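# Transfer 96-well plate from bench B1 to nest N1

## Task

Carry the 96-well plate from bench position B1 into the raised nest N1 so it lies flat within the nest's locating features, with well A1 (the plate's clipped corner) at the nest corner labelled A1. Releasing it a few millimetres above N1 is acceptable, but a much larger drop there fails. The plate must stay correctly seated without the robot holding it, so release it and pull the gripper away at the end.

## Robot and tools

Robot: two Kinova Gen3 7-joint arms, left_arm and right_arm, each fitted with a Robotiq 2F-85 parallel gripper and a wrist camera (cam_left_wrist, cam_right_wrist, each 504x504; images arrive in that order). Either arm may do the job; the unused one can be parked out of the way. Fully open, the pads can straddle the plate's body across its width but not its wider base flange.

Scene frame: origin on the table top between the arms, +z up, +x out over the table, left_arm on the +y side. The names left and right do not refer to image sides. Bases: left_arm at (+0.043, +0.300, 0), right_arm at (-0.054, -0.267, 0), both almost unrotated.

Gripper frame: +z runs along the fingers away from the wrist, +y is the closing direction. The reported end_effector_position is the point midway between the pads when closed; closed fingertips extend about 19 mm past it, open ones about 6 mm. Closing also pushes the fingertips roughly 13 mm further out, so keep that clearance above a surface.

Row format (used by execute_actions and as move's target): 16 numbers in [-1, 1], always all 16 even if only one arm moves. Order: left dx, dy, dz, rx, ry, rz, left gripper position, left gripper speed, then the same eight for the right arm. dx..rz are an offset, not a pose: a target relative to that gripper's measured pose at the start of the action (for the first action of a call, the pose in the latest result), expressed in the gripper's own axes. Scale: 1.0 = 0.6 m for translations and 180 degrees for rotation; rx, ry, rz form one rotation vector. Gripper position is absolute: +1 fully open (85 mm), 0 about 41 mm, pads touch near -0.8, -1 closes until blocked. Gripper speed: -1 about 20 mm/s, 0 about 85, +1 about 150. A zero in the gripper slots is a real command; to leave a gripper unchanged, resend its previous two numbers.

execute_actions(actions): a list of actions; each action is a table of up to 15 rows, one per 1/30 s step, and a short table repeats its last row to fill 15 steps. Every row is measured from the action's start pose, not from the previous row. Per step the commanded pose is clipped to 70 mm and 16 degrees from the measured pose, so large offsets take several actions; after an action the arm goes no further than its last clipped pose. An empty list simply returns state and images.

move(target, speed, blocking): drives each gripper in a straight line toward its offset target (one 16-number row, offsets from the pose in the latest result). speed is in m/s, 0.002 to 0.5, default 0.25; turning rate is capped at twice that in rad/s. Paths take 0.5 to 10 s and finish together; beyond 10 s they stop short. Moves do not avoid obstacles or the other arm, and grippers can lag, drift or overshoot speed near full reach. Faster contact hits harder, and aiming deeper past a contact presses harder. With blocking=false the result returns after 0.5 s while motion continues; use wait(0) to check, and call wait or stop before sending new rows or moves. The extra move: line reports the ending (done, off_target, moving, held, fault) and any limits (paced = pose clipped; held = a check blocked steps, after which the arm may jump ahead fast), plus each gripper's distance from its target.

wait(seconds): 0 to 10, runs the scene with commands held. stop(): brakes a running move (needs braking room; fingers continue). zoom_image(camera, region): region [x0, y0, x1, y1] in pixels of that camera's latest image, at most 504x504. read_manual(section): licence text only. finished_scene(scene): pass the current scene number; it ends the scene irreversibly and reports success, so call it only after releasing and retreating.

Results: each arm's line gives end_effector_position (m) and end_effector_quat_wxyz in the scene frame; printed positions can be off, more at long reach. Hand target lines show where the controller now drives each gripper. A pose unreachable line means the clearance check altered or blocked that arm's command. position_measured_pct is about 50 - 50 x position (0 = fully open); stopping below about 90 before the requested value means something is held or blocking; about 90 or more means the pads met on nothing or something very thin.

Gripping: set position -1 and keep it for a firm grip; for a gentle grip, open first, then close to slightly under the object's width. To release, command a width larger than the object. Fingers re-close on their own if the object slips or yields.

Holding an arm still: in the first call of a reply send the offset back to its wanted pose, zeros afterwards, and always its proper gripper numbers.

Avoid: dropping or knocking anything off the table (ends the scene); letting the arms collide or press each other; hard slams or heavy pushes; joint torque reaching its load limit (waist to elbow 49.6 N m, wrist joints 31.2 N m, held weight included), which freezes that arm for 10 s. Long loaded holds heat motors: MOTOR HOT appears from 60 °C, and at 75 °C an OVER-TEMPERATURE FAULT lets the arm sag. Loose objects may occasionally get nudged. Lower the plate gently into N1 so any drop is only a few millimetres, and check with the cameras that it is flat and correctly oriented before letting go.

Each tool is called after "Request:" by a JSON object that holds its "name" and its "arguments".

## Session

Request:
{"name": "execute_actions", "arguments": {"actions": []}}

Scene clock: 0.00 s.
left_arm: end_effector_position=(+0.4935, +0.3050, +0.1993) position_measured_pct=0.0 end_effector_quat_wxyz=(-0.001, -0.005, +1.000, -0.000) | right_arm: end_effector_position=(+0.5301, +0.0515, +0.1573) position_measured_pct=0.0 end_effector_quat_wxyz=(-0.054, +0.423, +0.903, -0.052)
Joint positions: left_arm=[-0.057  0.435  0.001  1.655 -0.     1.053  1.514] | right_arm=[-0.539  1.27   0.298  0.141 -0.315  1.884  0.19 ]
Joint velocities: left_arm=[-0.001 -0.    -0.001  0.    -0.    -0.     0.   ] | right_arm=[-0.    -0.001 -0.     0.001  0.001 -0.     0.001]
Motor temperatures (°C, as the motors report them): left_arm=[33 35 31 32 40 38 40] | right_arm=[34 29 33 32 39 39 41]
Hand target (left_arm): +0.493, +0.305, +0.199; -0.001, -0.005, +1.000, -0.000
Hand target (right_arm): +0.530, +0.051, +0.157; -0.054, +0.423, +0.903, -0.052

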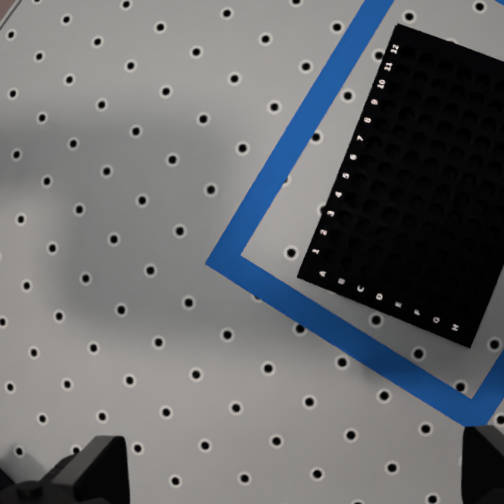

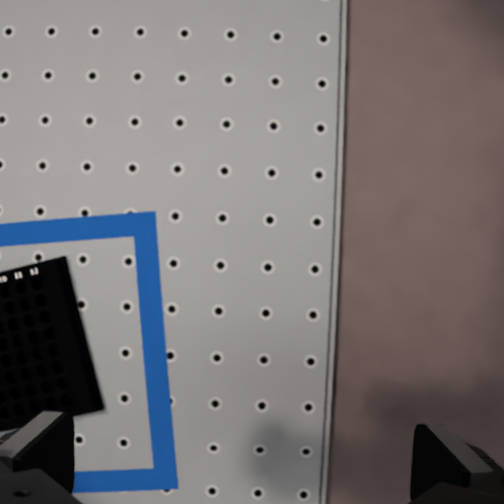

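Request:
{"name": "move", "arguments": {"target": [0.072,0.183,-0.167,0.25,0,0,1,0, 0.161,0.090,0.075,-0.0475,-0.0076,0.1318,1,0], "speed": 0.25}}

Scene clock: 5.63 s.
left_arm: end_effector_position=(+0.4489, +0.4144, +0.2998) position_measured_pct=0.0 end_effector_quat_wxyz=(+0.002, -0.004, +0.924, -0.382) | right_arm: end_effector_position=(+0.5036, +0.1583, +0.1109) position_measured_pct=0.0 end_effector_quat_wxyz=(+0.000, +0.601, +0.799, +0.000)
Joint positions: left_arm=[-0.779  0.584  0.085  1.369  0.534  1.726  0.81 ] | right_arm=[-0.758  1.186  0.355  0.491 -0.33   1.491 -0.313]
Joint velocities: left_arm=[-0.005  0.008 -0.008 -0.003  0.002  0.002 -0.002] | right_arm=[-0.002 -0.    -0.    -0.001  0.001  0.001  0.001]
Motor temperatures (°C, as the motors report them): left_arm=[33 35 31 32 40 38 40] | right_arm=[34 29 33 33 39 39 41]
Hand target (left_arm): +0.449, +0.415, +0.300; +0.002, -0.005, +0.924, -0.383
Hand target (right_arm): +0.503, +0.158, +0.111; +0.000, +0.601, +0.799, +0.000
Off the commanded pose (left_arm): 0.001 m, 0 deg.
Off the commanded pose (right_arm): 0.001 m, 0 deg.
move: done

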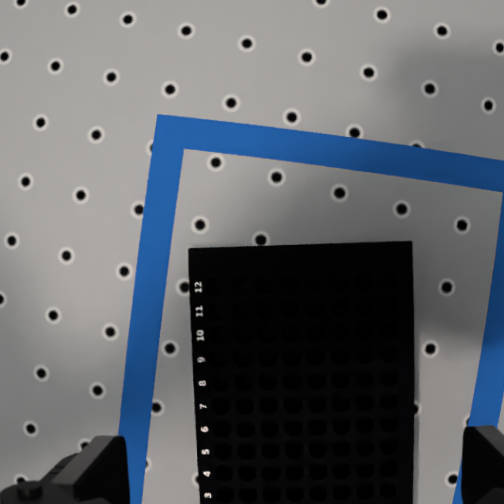

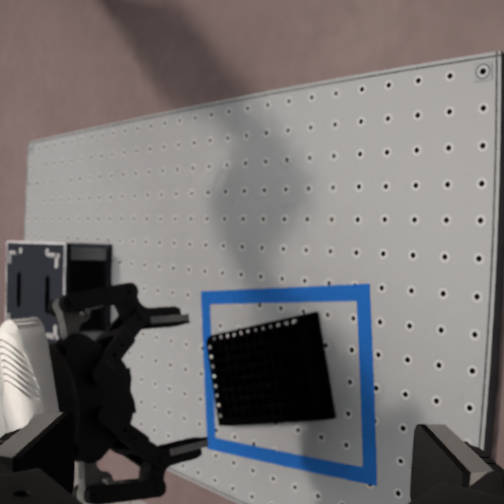

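Request:
{"name": "move", "arguments": {"target": [0,0,0,0,0,0,1,0, 0,0.003,0.105,0,0,0,1,0], "speed": 0.12}}

Request:
{"name": "zoom_image", "arguments": {"camera": "cam_right_wrist", "region": [0, 220, 140, 360]}}

Scene clock: 7.47 s.
left_arm: end_effector_position=(+0.4489, +0.4144, +0.2998) position_measured_pct=0.0 end_effector_quat_wxyz=(+0.002, -0.004, +0.924, -0.382) | right_arm: end_effector_position=(+0.5051, +0.1589, +0.0479) position_measured_pct=0.0 end_effector_quat_wxyz=(+0.000, +0.601, +0.799, +0.000)
Joint positions: left_arm=[-0.779  0.584  0.085  1.369  0.534  1.726  0.81 ] | right_arm=[-0.766  1.24   0.346  0.575 -0.335  1.358 -0.297]
Joint velocities: left_arm=[ 0.001 -0.     0.    -0.001  0.    -0.    -0.   ] | right_arm=[-0.     0.001 -0.001  0.     0.    -0.001  0.   ]
Motor temperatures (°C, as the motors report them): left_arm=[33 35 31 32 40 38 40] | right_arm=[34 29 33 33 39 39 41]
Hand target (left_arm): +0.449, +0.414, +0.300; +0.002, -0.004, +0.924, -0.382
Hand target (right_arm): +0.505, +0.159, +0.048; +0.000, +0.601, +0.799, +0.000
Off the commanded pose (left_arm): 0.000 m, 0 deg.
Off the commanded pose (right_arm): 0.000 m, 0 deg.
move: done

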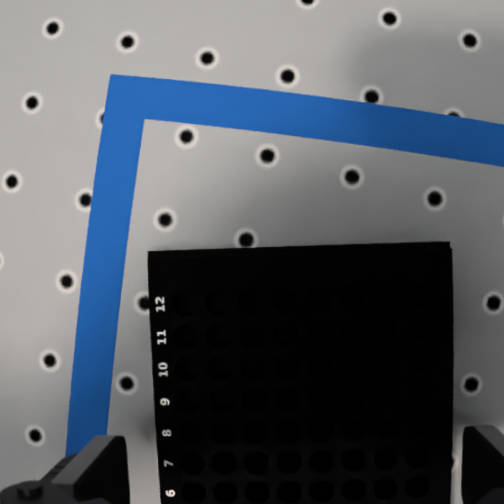

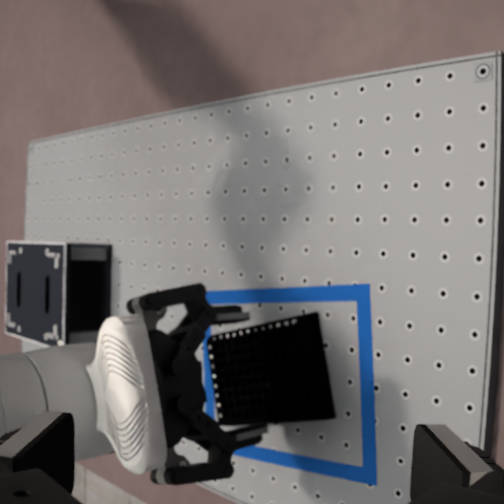

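Region (0, 220, 140, 360) of cam_right_wrist's 504x504 image, scaled by 3.600.

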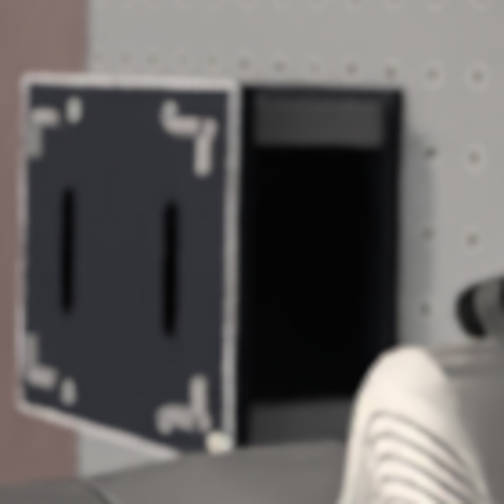

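Request:
{"name": "move", "arguments": {"target": [0,0,0,0,0,0,1,0, -0.0088,0.005,0.013,0,0,0,1,0], "speed": 0.04}}

Request:
{"name": "zoom_image", "arguments": {"camera": "cam_left_wrist", "region": [80, 384, 200, 504]}}

Request:
{"name": "zoom_image", "arguments": {"camera": "cam_left_wrist", "region": [384, 384, 504, 504]}}

Request:
{"name": "zoom_image", "arguments": {"camera": "cam_right_wrist", "region": [180, 280, 360, 460]}}

Scene clock: 9.30 s.
left_arm: end_effector_position=(+0.4489, +0.4144, +0.2998) position_measured_pct=0.0 end_effector_quat_wxyz=(+0.002, -0.004, +0.924, -0.382) | right_arm: end_effector_position=(+0.5094, +0.1547, +0.0401) position_measured_pct=0.0 end_effector_quat_wxyz=(+0.000, +0.601, +0.799, +0.000)
Joint positions: left_arm=[-0.779  0.584  0.085  1.369  0.534  1.726  0.81 ] | right_arm=[-0.757  1.252  0.345  0.574 -0.336  1.347 -0.288]
Joint velocities: left_arm=[ 0.     0.    -0.     0.001  0.     0.001  0.   ] | right_arm=[ 0.001 -0.    -0.    -0.001 -0.    -0.002 -0.001]
Motor temperatures (°C, as the motors report them): left_arm=[33 35 31 32 40 38 40] | right_arm=[34 29 33 33 39 39 41]
Hand target (left_arm): +0.449, +0.414, +0.300; +0.002, -0.004, +0.924, -0.382
Hand target (right_arm): +0.509, +0.155, +0.040; +0.000, +0.601, +0.799, +0.000
Off the commanded pose (left_arm): 0.000 m, 0 deg.
Off the commanded pose (right_arm): 0.000 m, 0 deg.
move: done

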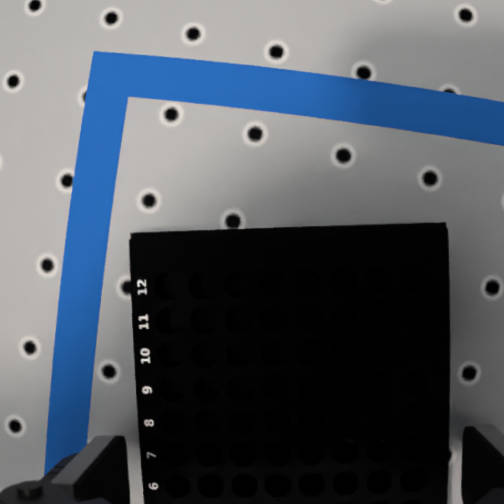

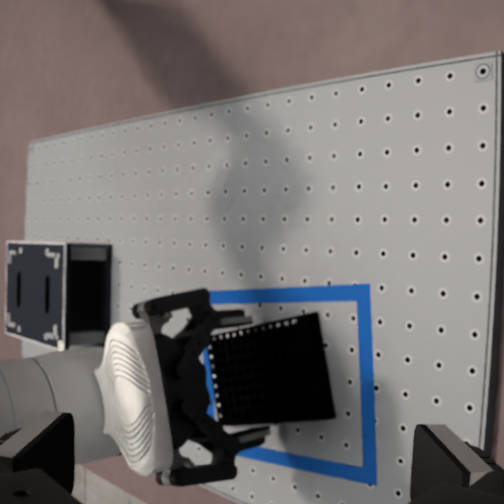

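Region (80, 384, 200, 504) of cam_left_wrist's 504x504 image, scaled by 4.200.

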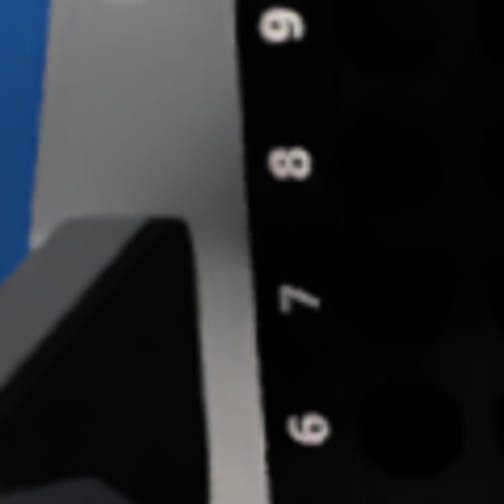

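Region (384, 384, 504, 504) of cam_left_wrist's 504x504 image, scaled by 4.200.

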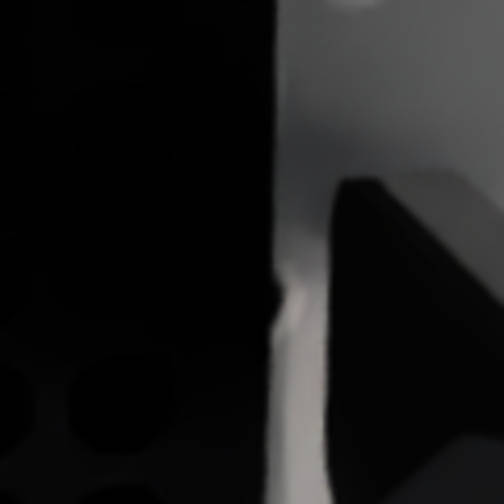

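Region (180, 280, 360, 460) of cam_right_wrist's 504x504 image, scaled by 2.800.

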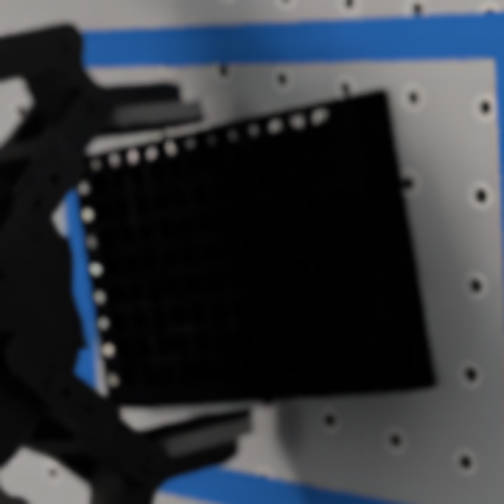

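Request:
{"name": "move", "arguments": {"target": [0,0,0,0,0,0,1,0, 0,0.0004,0.024,0,0,0,1,-1], "speed": 0.03}}

Request:
{"name": "execute_actions", "arguments": {"actions": [[[0,0,0,0,0,0,1,0, 0,0,0,0,0,0,0.84,-1],[0,0,0,0,0,0,1,0, 0,0,0,0,0,0,0.84,-1],[0,0,0,0,0,0,1,0, 0,0,0,0,0,0,0.84,-1],[0,0,0,0,0,0,1,0, 0,0,-0.0008,0,0,0,0.84,-1],[0,0,0,0,0,0,1,0, 0,0,-0.0008,0,0,0,0.84,-1],[0,0,0,0,0,0,1,0, 0,0,-0.0015,0,0,0,0.84,-1]]]}}

Scene clock: 11.13 s.
left_arm: end_effector_position=(+0.4489, +0.4144, +0.2998) position_measured_pct=0.0 end_effector_quat_wxyz=(+0.002, -0.004, +0.924, -0.382) | right_arm: end_effector_position=(+0.5096, +0.1548, +0.0257) position_measured_pct=0.0 end_effector_quat_wxyz=(+0.000, +0.601, +0.799, +0.000)
Joint positions: left_arm=[-0.779  0.584  0.085  1.369  0.534  1.726  0.81 ] | right_arm=[-0.758  1.268  0.343  0.584 -0.337  1.321 -0.286]
Joint velocities: left_arm=[ 0.    -0.     0.     0.001  0.     0.001  0.   ] | right_arm=[ 0.    -0.002  0.001 -0.     0.001 -0.    -0.001]
Motor temperatures (°C, as the motors report them): left_arm=[33 35 31 32 40 38 40] | right_arm=[34 29 33 33 39 39 41]
Hand target (left_arm): +0.449, +0.414, +0.300; +0.002, -0.004, +0.924, -0.382
Hand target (right_arm): +0.510, +0.155, +0.026; +0.000, +0.601, +0.799, +0.000
Off the commanded pose (left_arm): 0.000 m, 0 deg.
Off the commanded pose (right_arm): 0.000 m, 0 deg.
move: done

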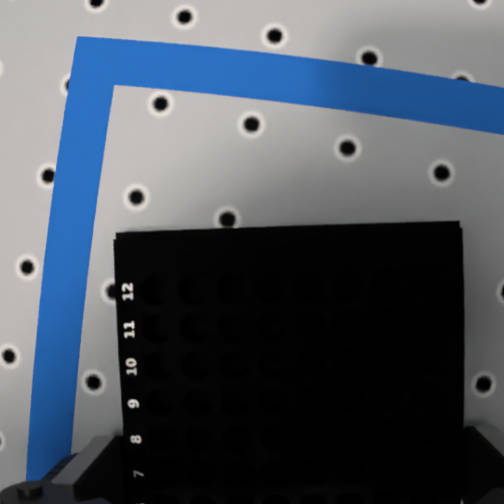

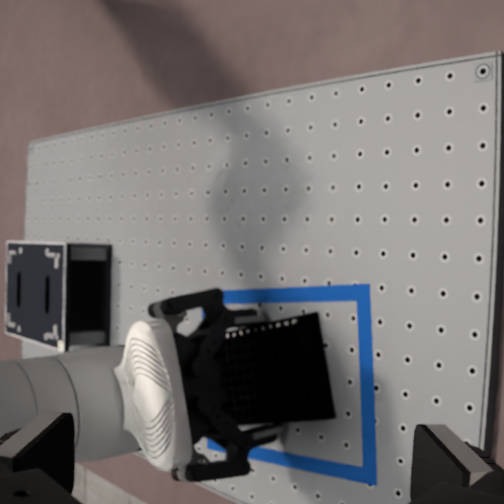

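Scene clock: 11.63 s.
left_arm: end_effector_position=(+0.4489, +0.4144, +0.2998) position_measured_pct=0.0 end_effector_quat_wxyz=(+0.002, -0.004, +0.924, -0.382) | right_arm: end_effector_position=(+0.5096, +0.1548, +0.0273) position_measured_pct=6.3 end_effector_quat_wxyz=(+0.000, +0.601, +0.799, +0.001)
Joint positions: left_arm=[-0.779  0.584  0.085  1.369  0.534  1.726  0.81 ] | right_arm=[-0.758  1.266  0.343  0.583 -0.337  1.324 -0.286]
Joint velocities: left_arm=[-0.    -0.     0.001  0.    -0.     0.001  0.   ] | right_arm=[ 0.    -0.     0.001 -0.001 -0.001  0.001  0.   ]
Motor temperatures (°C, as the motors report them): left_arm=[33 35 31 32 40 38 40] | right_arm=[34 29 33 33 39 39 41]
Hand target (left_arm): +0.449, +0.414, +0.300; +0.002, -0.004, +0.924, -0.382
Hand target (right_arm): +0.510, +0.155, +0.027; +0.000, +0.601, +0.799, +0.000
Off the commanded pose (left_arm): 0.000 m, 0 deg.
Off the commanded pose (right_arm): 0.001 m, 0 deg.

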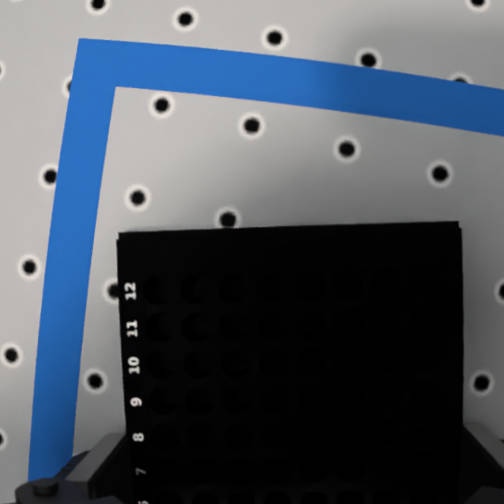

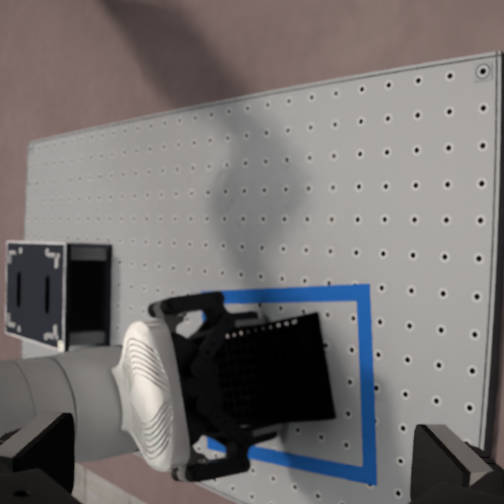

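Request:
{"name": "move", "arguments": {"target": [0,0,0,0,0,0,1,0, 0,0,-0.075,0,0,0,0.84,-1], "speed": 0.1}}

Request:
{"name": "move", "arguments": {"target": [-0.083,-0.342,0.342,0,0,0,1,0, -0.530,-0.238,-0.155,0,0,-0.922,0.84,-1], "speed": 0.45}}

Scene clock: 15.30 s.
left_arm: end_effector_position=(+0.4489, +0.4144, +0.2998) position_measured_pct=0.0 end_effector_quat_wxyz=(+0.002, -0.004, +0.924, -0.382) | right_arm: end_effector_position=(+0.5097, +0.1547, +0.0724) position_measured_pct=6.3 end_effector_quat_wxyz=(+0.000, +0.601, +0.799, +0.001)
Joint positions: left_arm=[-0.779  0.584  0.085  1.369  0.534  1.726  0.81 ] | right_arm=[-0.753  1.223  0.35   0.533 -0.332  1.414 -0.296]
Joint velocities: left_arm=[ 0.001 -0.    -0.     0.001  0.     0.001  0.   ] | right_arm=[ 0.001  0.001 -0.001 -0.001 -0.     0.     0.   ]
Motor temperatures (°C, as the motors report them): left_arm=[33 35 31 32 40 38 40] | right_arm=[34 29 33 33 39 39 41]
Hand target (left_arm): +0.449, +0.414, +0.300; +0.002, -0.004, +0.924, -0.382
Hand target (right_arm): +0.510, +0.155, +0.072; +0.000, +0.601, +0.799, +0.001
Off the commanded pose (left_arm): 0.000 m, 0 deg.
Off the commanded pose (right_arm): 0.000 m, 0 deg.
move: done

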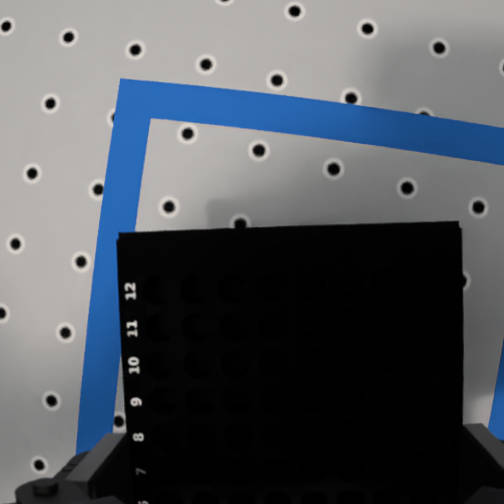

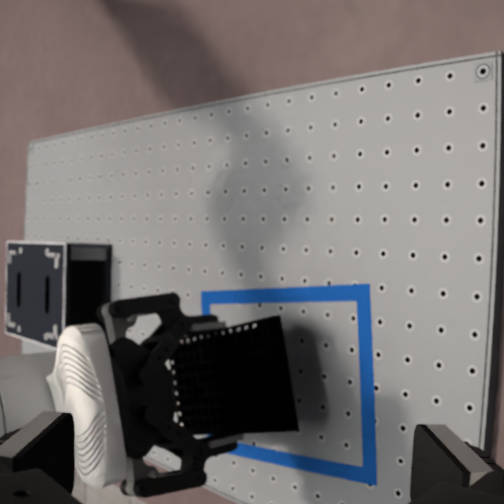

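Scene clock: 18.93 s.
left_arm: end_effector_position=(+0.5021, +0.1245, +0.2998) position_measured_pct=0.0 end_effector_quat_wxyz=(+0.002, -0.004, +0.924, -0.383) | right_arm: end_effector_position=(+0.4602, -0.1903, +0.1648) position_measured_pct=6.3 end_effector_quat_wxyz=(-0.000, +0.720, -0.694, -0.001)
Joint positions: left_arm=[-0.296  0.448  0.227  1.618  0.725  1.263  1.191] | right_arm=[-0.026  0.633 -0.281  1.447  0.184  1.088  2.835]
Joint velocities: left_arm=[ 0.003  0.001  0.002 -0.    -0.001 -0.     0.001] | right_arm=[ 0.009 -0.002  0.008  0.    -0.003 -0.     0.003]
Motor temperatures (°C, as the motors report them): left_arm=[33 35 31 32 40 38 40] | right_arm=[34 29 33 33 39 39 41]
Hand target (left_arm): +0.502, +0.124, +0.300; +0.002, -0.004, +0.924, -0.383
Hand target (right_arm): +0.460, -0.191, +0.165; -0.001, +0.720, -0.694, -0.001
Off the commanded pose (left_arm): 0.001 m, 0 deg.
Off the commanded pose (right_arm): 0.001 m, 0 deg.
move: done

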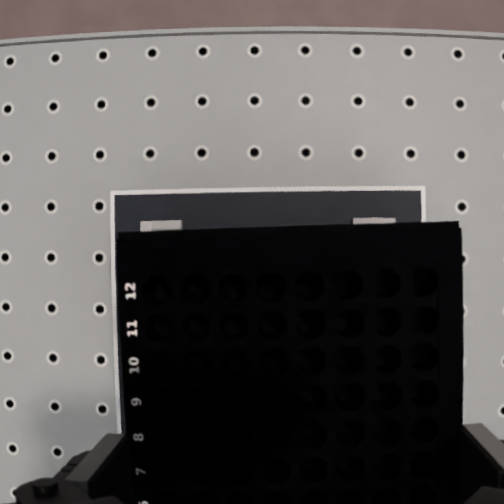

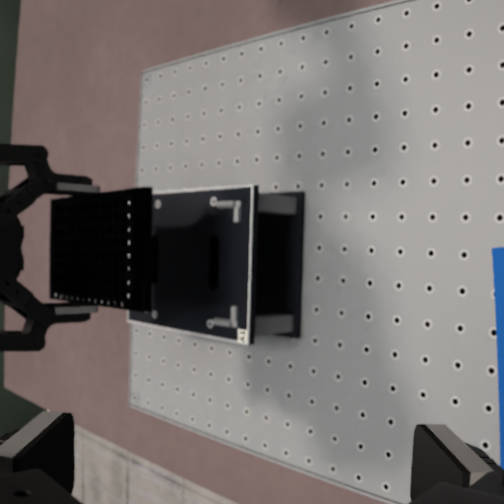

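Request:
{"name": "execute_actions", "arguments": {"actions": []}}

Scene clock: 20.37 s.
left_arm: end_effector_position=(+0.5020, +0.1244, +0.2998) position_measured_pct=0.0 end_effector_quat_wxyz=(+0.002, -0.004, +0.924, -0.383) | right_arm: end_effector_position=(+0.4603, -0.1909, +0.1648) position_measured_pct=6.3 end_effector_quat_wxyz=(-0.001, +0.720, -0.694, -0.001)
Joint positions: left_arm=[-0.296  0.448  0.227  1.618  0.725  1.263  1.191] | right_arm=[-0.025  0.633 -0.281  1.447  0.184  1.088  2.836]
Joint velocities: left_arm=[-0.     0.     0.001  0.    -0.    -0.    -0.   ] | right_arm=[ 0.001  0.     0.001  0.001 -0.     0.001  0.001]
Motor temperatures (°C, as the motors report them): left_arm=[33 35 31 32 40 38 40] | right_arm=[34 29 33 33 39 39 41]
Hand target (left_arm): +0.502, +0.124, +0.300; +0.002, -0.004, +0.924, -0.383
Hand target (right_arm): +0.460, -0.191, +0.165; -0.001, +0.720, -0.694, -0.001
Off the commanded pose (left_arm): 0.001 m, 0 deg.
Off the commanded pose (right_arm): 0.001 m, 0 deg.

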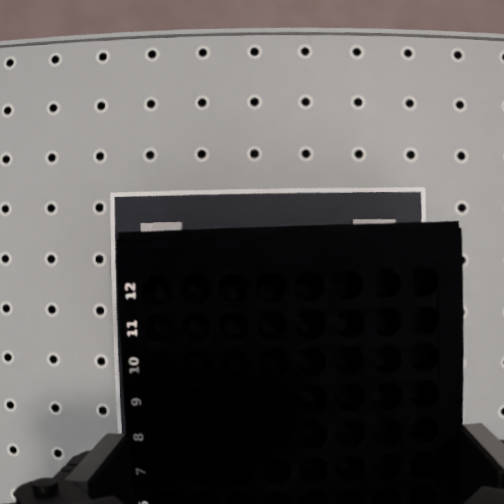

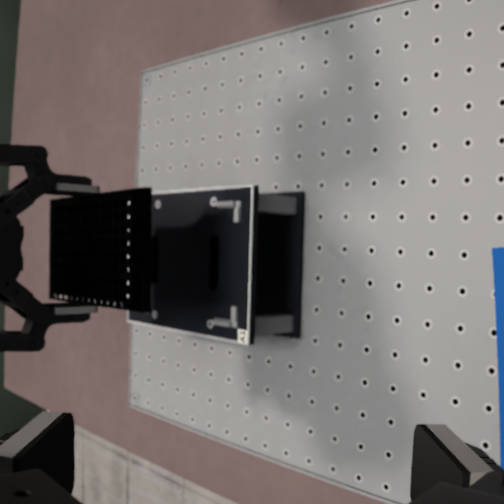

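Request:
{"name": "move", "arguments": {"target": [0,0,0,0,0,0,1,0, 0,-0.013,0.075,0,0,0.005,0.84,-1], "speed": 0.06}}

Scene clock: 22.17 s.
left_arm: end_effector_position=(+0.5020, +0.1244, +0.2998) position_measured_pct=0.0 end_effector_quat_wxyz=(+0.002, -0.004, +0.924, -0.383) | right_arm: end_effector_position=(+0.4680, -0.1905, +0.1199) position_measured_pct=6.3 end_effector_quat_wxyz=(-0.001, +0.714, -0.700, -0.001)
Joint positions: left_arm=[-0.296  0.448  0.227  1.618  0.725  1.263  1.191] | right_arm=[-0.034  0.703 -0.265  1.475  0.202  0.99   2.81 ]
Joint velocities: left_arm=[-0.     0.     0.     0.001 -0.     0.    -0.   ] | right_arm=[-0.001  0.003  0.     0.    -0.001 -0.001 -0.   ]
Motor temperatures (°C, as the motors report them): left_arm=[33 35 31 32 40 38 40] | right_arm=[34 29 33 33 39 39 41]
Hand target (left_arm): +0.502, +0.124, +0.300; +0.002, -0.004, +0.924, -0.383
Hand target (right_arm): +0.468, -0.190, +0.120; -0.001, +0.714, -0.700, -0.001
Off the commanded pose (left_arm): 0.000 m, 0 deg.
Off the commanded pose (right_arm): 0.000 m, 0 deg.
move: done

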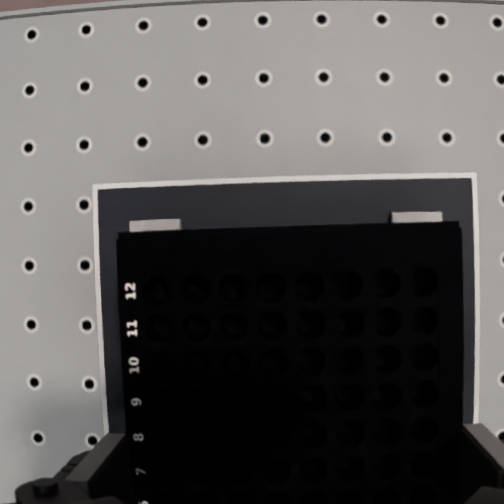

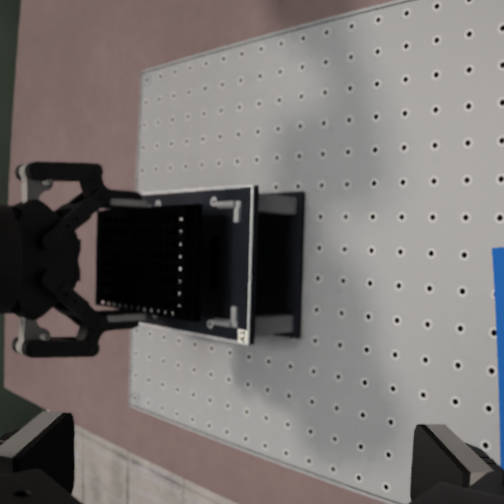

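Request:
{"name": "move", "arguments": {"target": [0,0,0,0,0,0,1,0, 0,-0.001,0.03,0,0,0,0.84,-1], "speed": 0.04}}

Request:
{"name": "zoom_image", "arguments": {"camera": "cam_left_wrist", "region": [60, 160, 200, 300]}}

Request:
{"name": "zoom_image", "arguments": {"camera": "cam_left_wrist", "region": [364, 150, 504, 290]}}

Scene clock: 23.67 s.
left_arm: end_effector_position=(+0.5020, +0.1244, +0.2998) position_measured_pct=0.0 end_effector_quat_wxyz=(+0.002, -0.004, +0.924, -0.383) | right_arm: end_effector_position=(+0.4686, -0.1904, +0.1019) position_measured_pct=6.3 end_effector_quat_wxyz=(-0.001, +0.714, -0.700, -0.001)
Joint positions: left_arm=[-0.296  0.448  0.227  1.618  0.725  1.263  1.191] | right_arm=[-0.037  0.729 -0.26   1.492  0.21   0.948  2.803]
Joint velocities: left_arm=[-0.    -0.001  0.     0.001 -0.     0.001 -0.   ] | right_arm=[-0.     0.    -0.     0.001 -0.001  0.001  0.   ]
Motor temperatures (°C, as the motors report them): left_arm=[33 35 31 32 40 38 40] | right_arm=[34 30 33 33 39 39 41]
Hand target (left_arm): +0.502, +0.124, +0.300; +0.002, -0.004, +0.924, -0.383
Hand target (right_arm): +0.469, -0.190, +0.102; -0.001, +0.714, -0.700, -0.001
Off the commanded pose (left_arm): 0.000 m, 0 deg.
Off the commanded pose (right_arm): 0.000 m, 0 deg.
move: done

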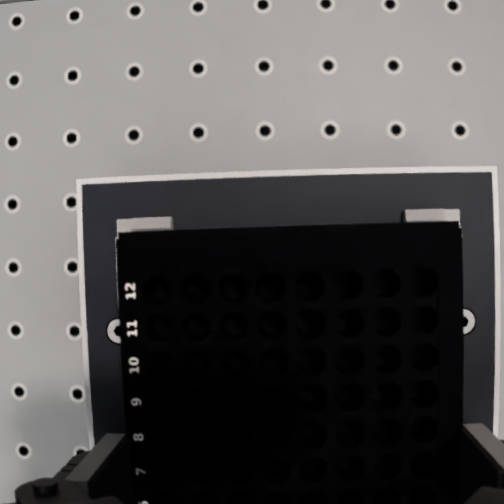

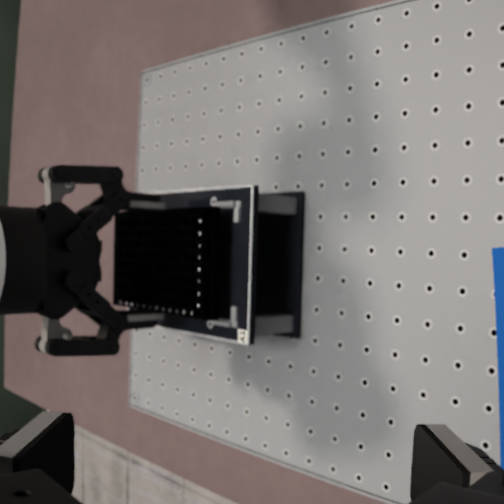

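Region (60, 160, 200, 300) of cam_left_wrist's 504x504 image, scaled by 3.600.

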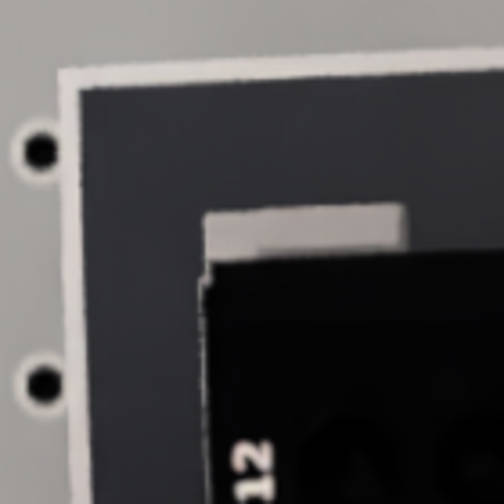

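Region (364, 150, 504, 290) of cam_left_wrist's 504x504 image, scaled by 3.600.

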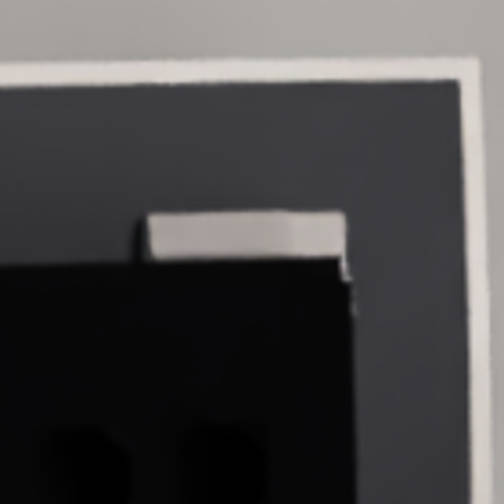

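Request:
{"name": "move", "arguments": {"target": [0,0,0,0,0,0,1,0, -0.0009,0,0.01,0,0,0.0014,0.84,-1], "speed": 0.015}}

Request:
{"name": "zoom_image", "arguments": {"camera": "cam_left_wrist", "region": [60, 180, 200, 320]}}

Request:
{"name": "zoom_image", "arguments": {"camera": "cam_left_wrist", "region": [364, 170, 504, 310]}}

Request:
{"name": "zoom_image", "arguments": {"camera": "cam_right_wrist", "region": [130, 180, 290, 350]}}

Scene clock: 25.67 s.
left_arm: end_effector_position=(+0.5020, +0.1244, +0.2998) position_measured_pct=0.0 end_effector_quat_wxyz=(+0.002, -0.004, +0.924, -0.383) | right_arm: end_effector_position=(+0.4685, -0.1899, +0.0960) position_measured_pct=6.3 end_effector_quat_wxyz=(-0.001, +0.713, -0.702, -0.001)
Joint positions: left_arm=[-0.296  0.448  0.227  1.618  0.725  1.263  1.191] | right_arm=[-0.039  0.737 -0.257  1.497  0.212  0.934  2.797]
Joint velocities: left_arm=[ 0.001  0.     0.     0.001 -0.     0.001 -0.   ] | right_arm=[-0.001  0.002  0.    -0.001 -0.     0.001  0.001]
Motor temperatures (°C, as the motors report them): left_arm=[33 35 31 32 40 38 40] | right_arm=[34 30 33 33 39 39 41]
Hand target (left_arm): +0.502, +0.124, +0.300; +0.002, -0.004, +0.924, -0.383
Hand target (right_arm): +0.469, -0.190, +0.096; -0.001, +0.713, -0.701, -0.001
Off the commanded pose (left_arm): 0.000 m, 0 deg.
Off the commanded pose (right_arm): 0.000 m, 0 deg.
move: done

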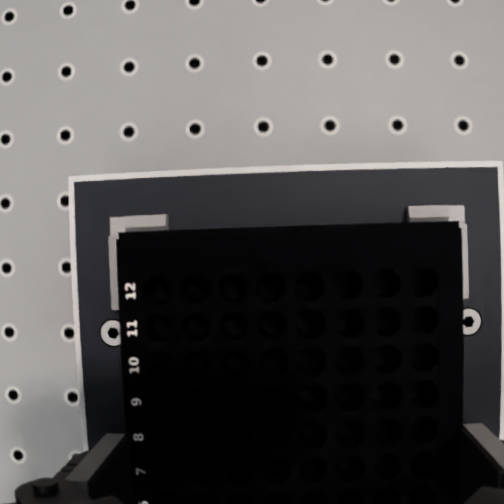

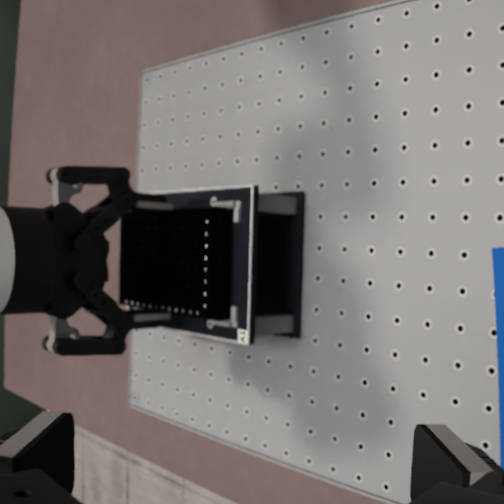

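Region (60, 180, 200, 320) of cam_left_wrist's 504x504 image, scaled by 3.600.

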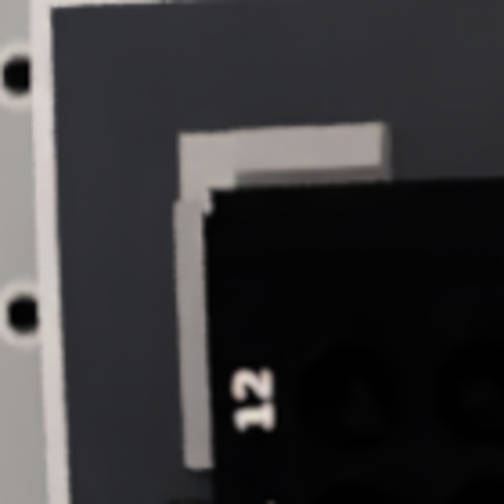

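Region (364, 170, 504, 310) of cam_left_wrist's 504x504 image, scaled by 3.600.

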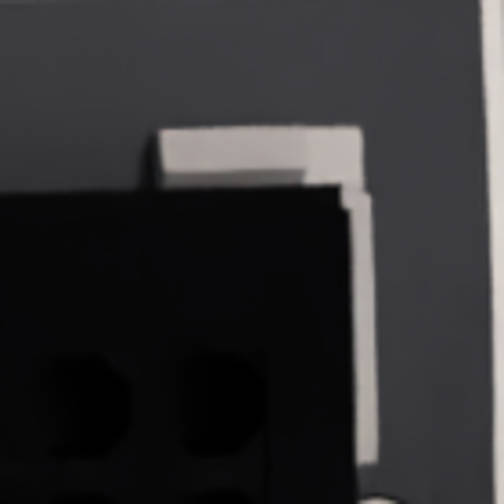

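Region (130, 180, 290, 350) of cam_right_wrist's 504x504 image, scaled by 2.965; it fills the left 474 columns of this view, and the rest is white.

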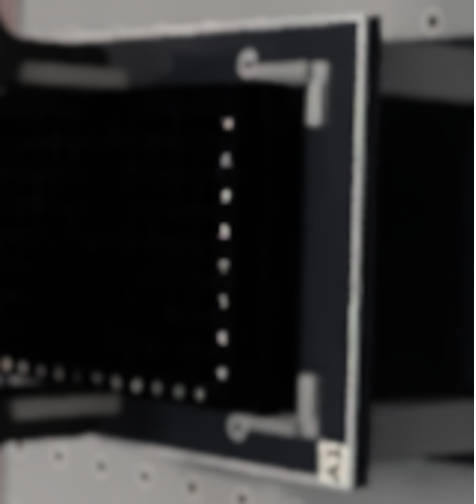

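Request:
{"name": "move", "arguments": {"target": [0,0,0,0,0,0,1,0, -0.0003,-0.0004,0.007,0,0,0,0.84,-1], "speed": 0.01}}

Request:
{"name": "zoom_image", "arguments": {"camera": "cam_left_wrist", "region": [60, 180, 200, 320]}}

Request:
{"name": "zoom_image", "arguments": {"camera": "cam_left_wrist", "region": [364, 170, 504, 310]}}

Request:
{"name": "zoom_image", "arguments": {"camera": "cam_right_wrist", "region": [130, 180, 290, 350]}}

Scene clock: 27.67 s.
left_arm: end_effector_position=(+0.5020, +0.1244, +0.2998) position_measured_pct=0.0 end_effector_quat_wxyz=(+0.002, -0.004, +0.924, -0.383) | right_arm: end_effector_position=(+0.4688, -0.1897, +0.0918) position_measured_pct=6.3 end_effector_quat_wxyz=(-0.001, +0.713, -0.702, -0.001)
Joint positions: left_arm=[-0.296  0.448  0.227  1.618  0.725  1.263  1.191] | right_arm=[-0.041  0.744 -0.255  1.5    0.214  0.924  2.795]
Joint velocities: left_arm=[-0.001 -0.001 -0.001  0.    -0.     0.001 -0.   ] | right_arm=[ 0.     0.001 -0.001 -0.001 -0.    -0.    -0.001]
Motor temperatures (°C, as the motors report them): left_arm=[33 35 31 32 40 38 40] | right_arm=[34 30 33 33 39 39 41]
Hand target (left_arm): +0.502, +0.124, +0.300; +0.002, -0.004, +0.924, -0.383
Hand target (right_arm): +0.469, -0.190, +0.092; -0.001, +0.713, -0.702, -0.001
Off the commanded pose (left_arm): 0.000 m, 0 deg.
Off the commanded pose (right_arm): 0.000 m, 0 deg.
move: done

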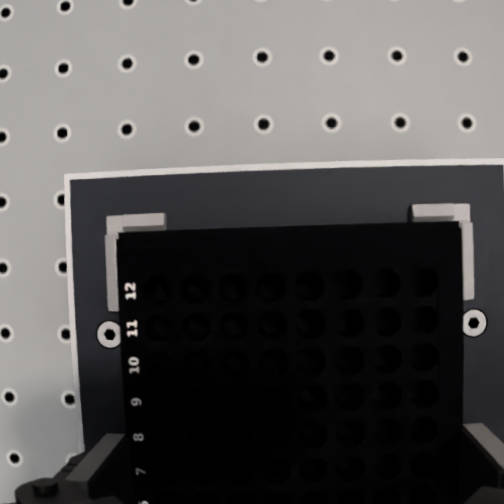

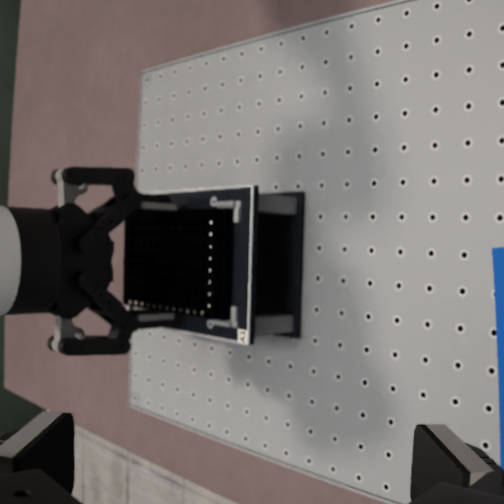

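Region (60, 180, 200, 320) of cam_left_wrist's 504x504 image, scaled by 3.600.

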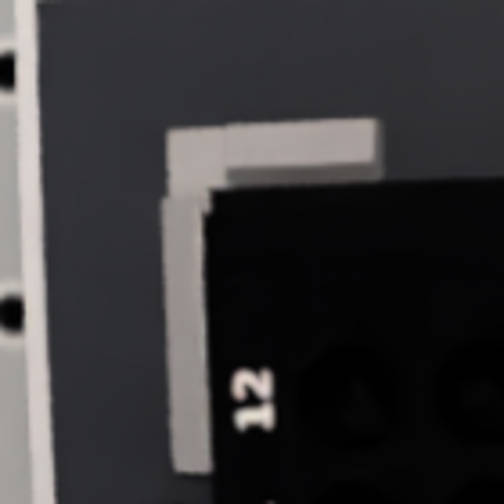

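Region (364, 170, 504, 310) of cam_left_wrist's 504x504 image, scaled by 3.600.

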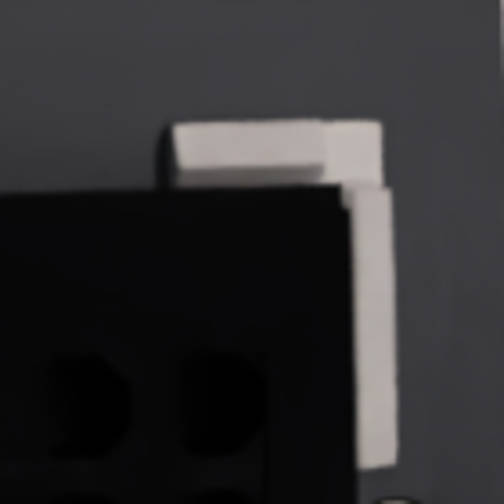

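Region (130, 180, 290, 350) of cam_right_wrist's 504x504 image, scaled by 2.965; it fills the left 474 columns of this view, and the rest is white.

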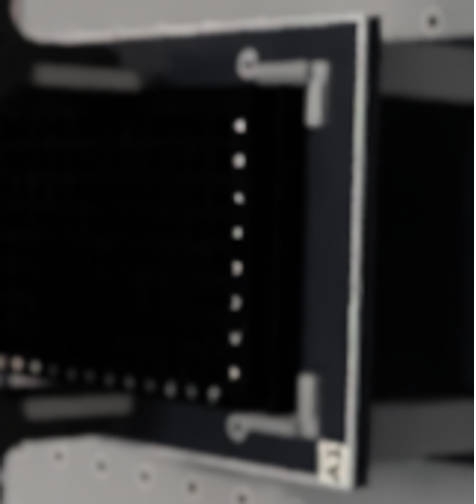

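Centered. Descend 2.5 mm more.

Request:
{"name": "move", "arguments": {"target": [0,0,0,0,0,0,1,0, 0,0,0.0045,0,0,0,0.84,-1], "speed": 0.008}}

Request:
{"name": "zoom_image", "arguments": {"camera": "cam_left_wrist", "region": [60, 180, 200, 320]}}

Request:
{"name": "zoom_image", "arguments": {"camera": "cam_left_wrist", "region": [364, 170, 504, 310]}}

Request:
{"name": "zoom_image", "arguments": {"camera": "cam_right_wrist", "region": [130, 180, 290, 350]}}

Scene clock: 28.87 s.
left_arm: end_effector_position=(+0.5020, +0.1244, +0.2998) position_measured_pct=0.0 end_effector_quat_wxyz=(+0.002, -0.004, +0.924, -0.383) | right_arm: end_effector_position=(+0.4688, -0.1894, +0.0892) position_measured_pct=6.3 end_effector_quat_wxyz=(-0.001, +0.713, -0.701, -0.001)
Joint positions: left_arm=[-0.296  0.448  0.227  1.618  0.725  1.263  1.191] | right_arm=[-0.041  0.748 -0.255  1.503  0.215  0.918  2.794]
Joint velocities: left_arm=[-0.001  0.     0.    -0.    -0.    -0.     0.   ] | right_arm=[ 0.     0.001 -0.001 -0.    -0.001  0.     0.   ]
Motor temperatures (°C, as the motors report them): left_arm=[33 35 31 32 40 38 40] | right_arm=[34 30 33 33 39 39 41]
Hand target (left_arm): +0.502, +0.124, +0.300; +0.002, -0.004, +0.924, -0.383
Hand target (right_arm): +0.469, -0.190, +0.089; -0.001, +0.713, -0.702, -0.001
Off the commanded pose (left_arm): 0.000 m, 0 deg.
Off the commanded pose (right_arm): 0.000 m, 0 deg.
move: done

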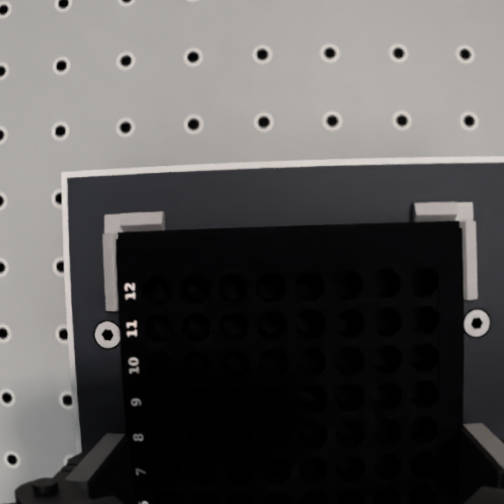

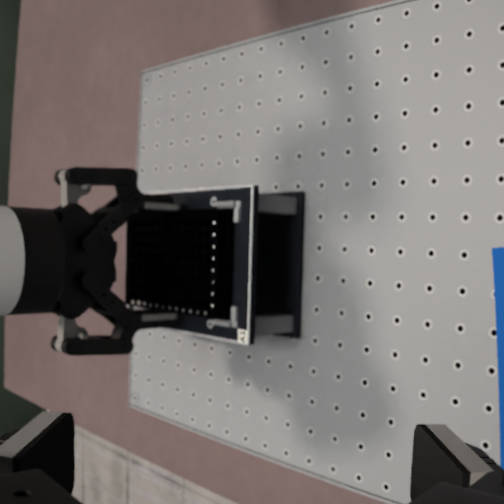

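Region (60, 180, 200, 320) of cam_left_wrist's 504x504 image, scaled by 3.600.

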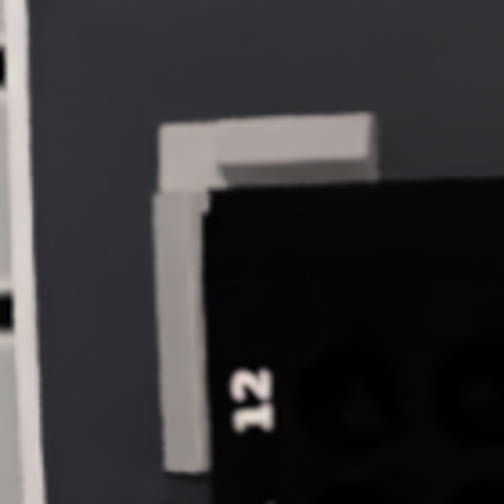

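Region (364, 170, 504, 310) of cam_left_wrist's 504x504 image, scaled by 3.600.

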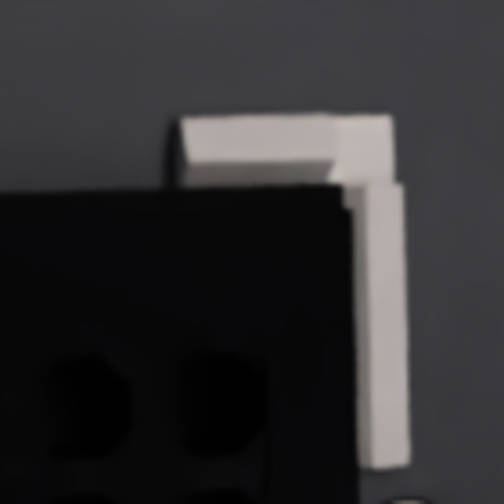

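Region (130, 180, 290, 350) of cam_right_wrist's 504x504 image, scaled by 2.965; it fills the left 474 columns of this view, and the rest is white.

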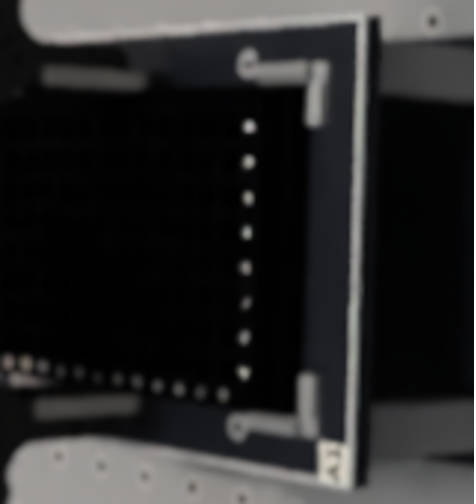

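Request:
{"name": "move", "arguments": {"target": [0,0,0,0,0,0,1,0, 0,0,0.003,0,0,0,0.84,-1], "speed": 0.006}}

Request:
{"name": "zoom_image", "arguments": {"camera": "cam_left_wrist", "region": [364, 170, 504, 310]}}

Request:
{"name": "zoom_image", "arguments": {"camera": "cam_right_wrist", "region": [130, 180, 290, 350]}}

Scene clock: 30.17 s.
left_arm: end_effector_position=(+0.5020, +0.1244, +0.2998) position_measured_pct=0.0 end_effector_quat_wxyz=(+0.002, -0.004, +0.924, -0.383) | right_arm: end_effector_position=(+0.4688, -0.1892, +0.0882) position_measured_pct=6.3 end_effector_quat_wxyz=(-0.001, +0.713, -0.701, -0.000)
Joint positions: left_arm=[-0.296  0.448  0.227  1.618  0.725  1.263  1.191] | right_arm=[-0.042  0.749 -0.255  1.504  0.216  0.914  2.793]
Joint velocities: left_arm=[ 0.     0.    -0.     0.001  0.    -0.001  0.   ] | right_arm=[ 0.    -0.    -0.001  0.001 -0.     0.001 -0.001]
Motor temperatures (°C, as the motors report them): left_arm=[33 35 31 32 40 38 40] | right_arm=[34 30 33 33 39 39 41]
Hand target (left_arm): +0.502, +0.124, +0.300; +0.002, -0.004, +0.924, -0.383
Hand target (right_arm): +0.469, -0.189, +0.087; -0.001, +0.713, -0.701, -0.001
Off the commanded pose (left_arm): 0.000 m, 0 deg.
Off the commanded pose (right_arm): 0.001 m, 0 deg.
move: done

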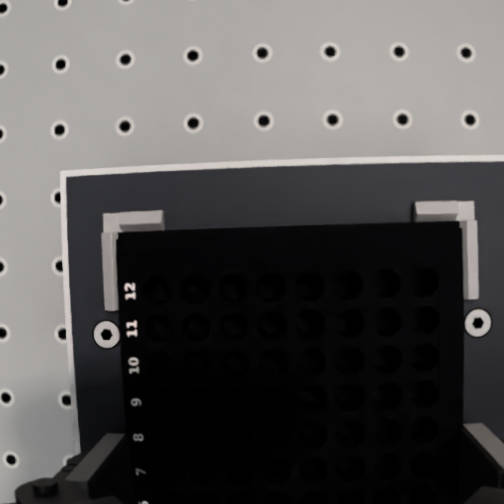

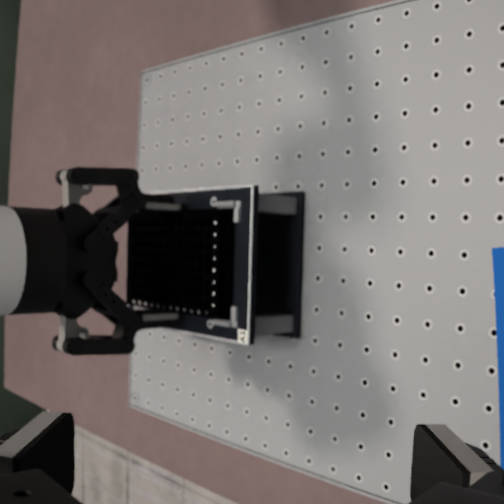

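Region (364, 170, 504, 310) of cam_left_wrist's 504x504 image, scaled by 3.600.

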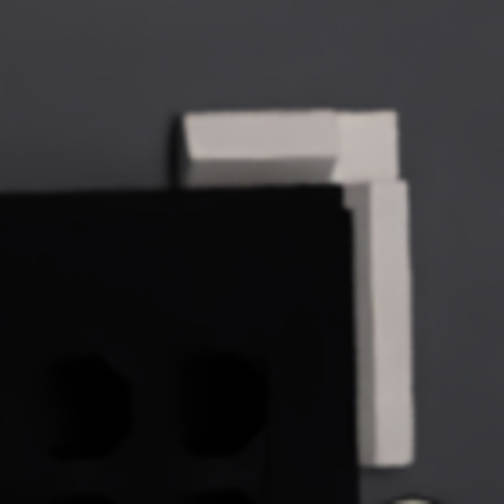

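Region (130, 180, 290, 350) of cam_right_wrist's 504x504 image, scaled by 2.965; it fills the left 474 columns of this view, and the rest is white.

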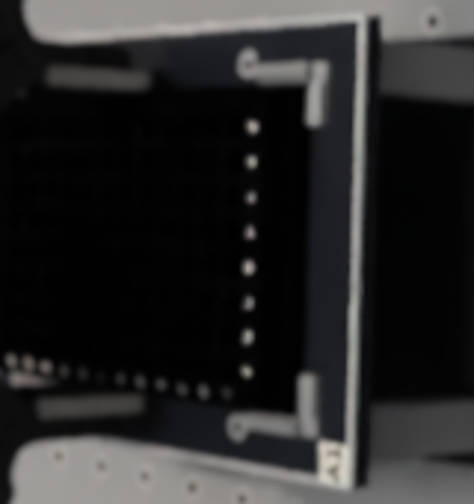

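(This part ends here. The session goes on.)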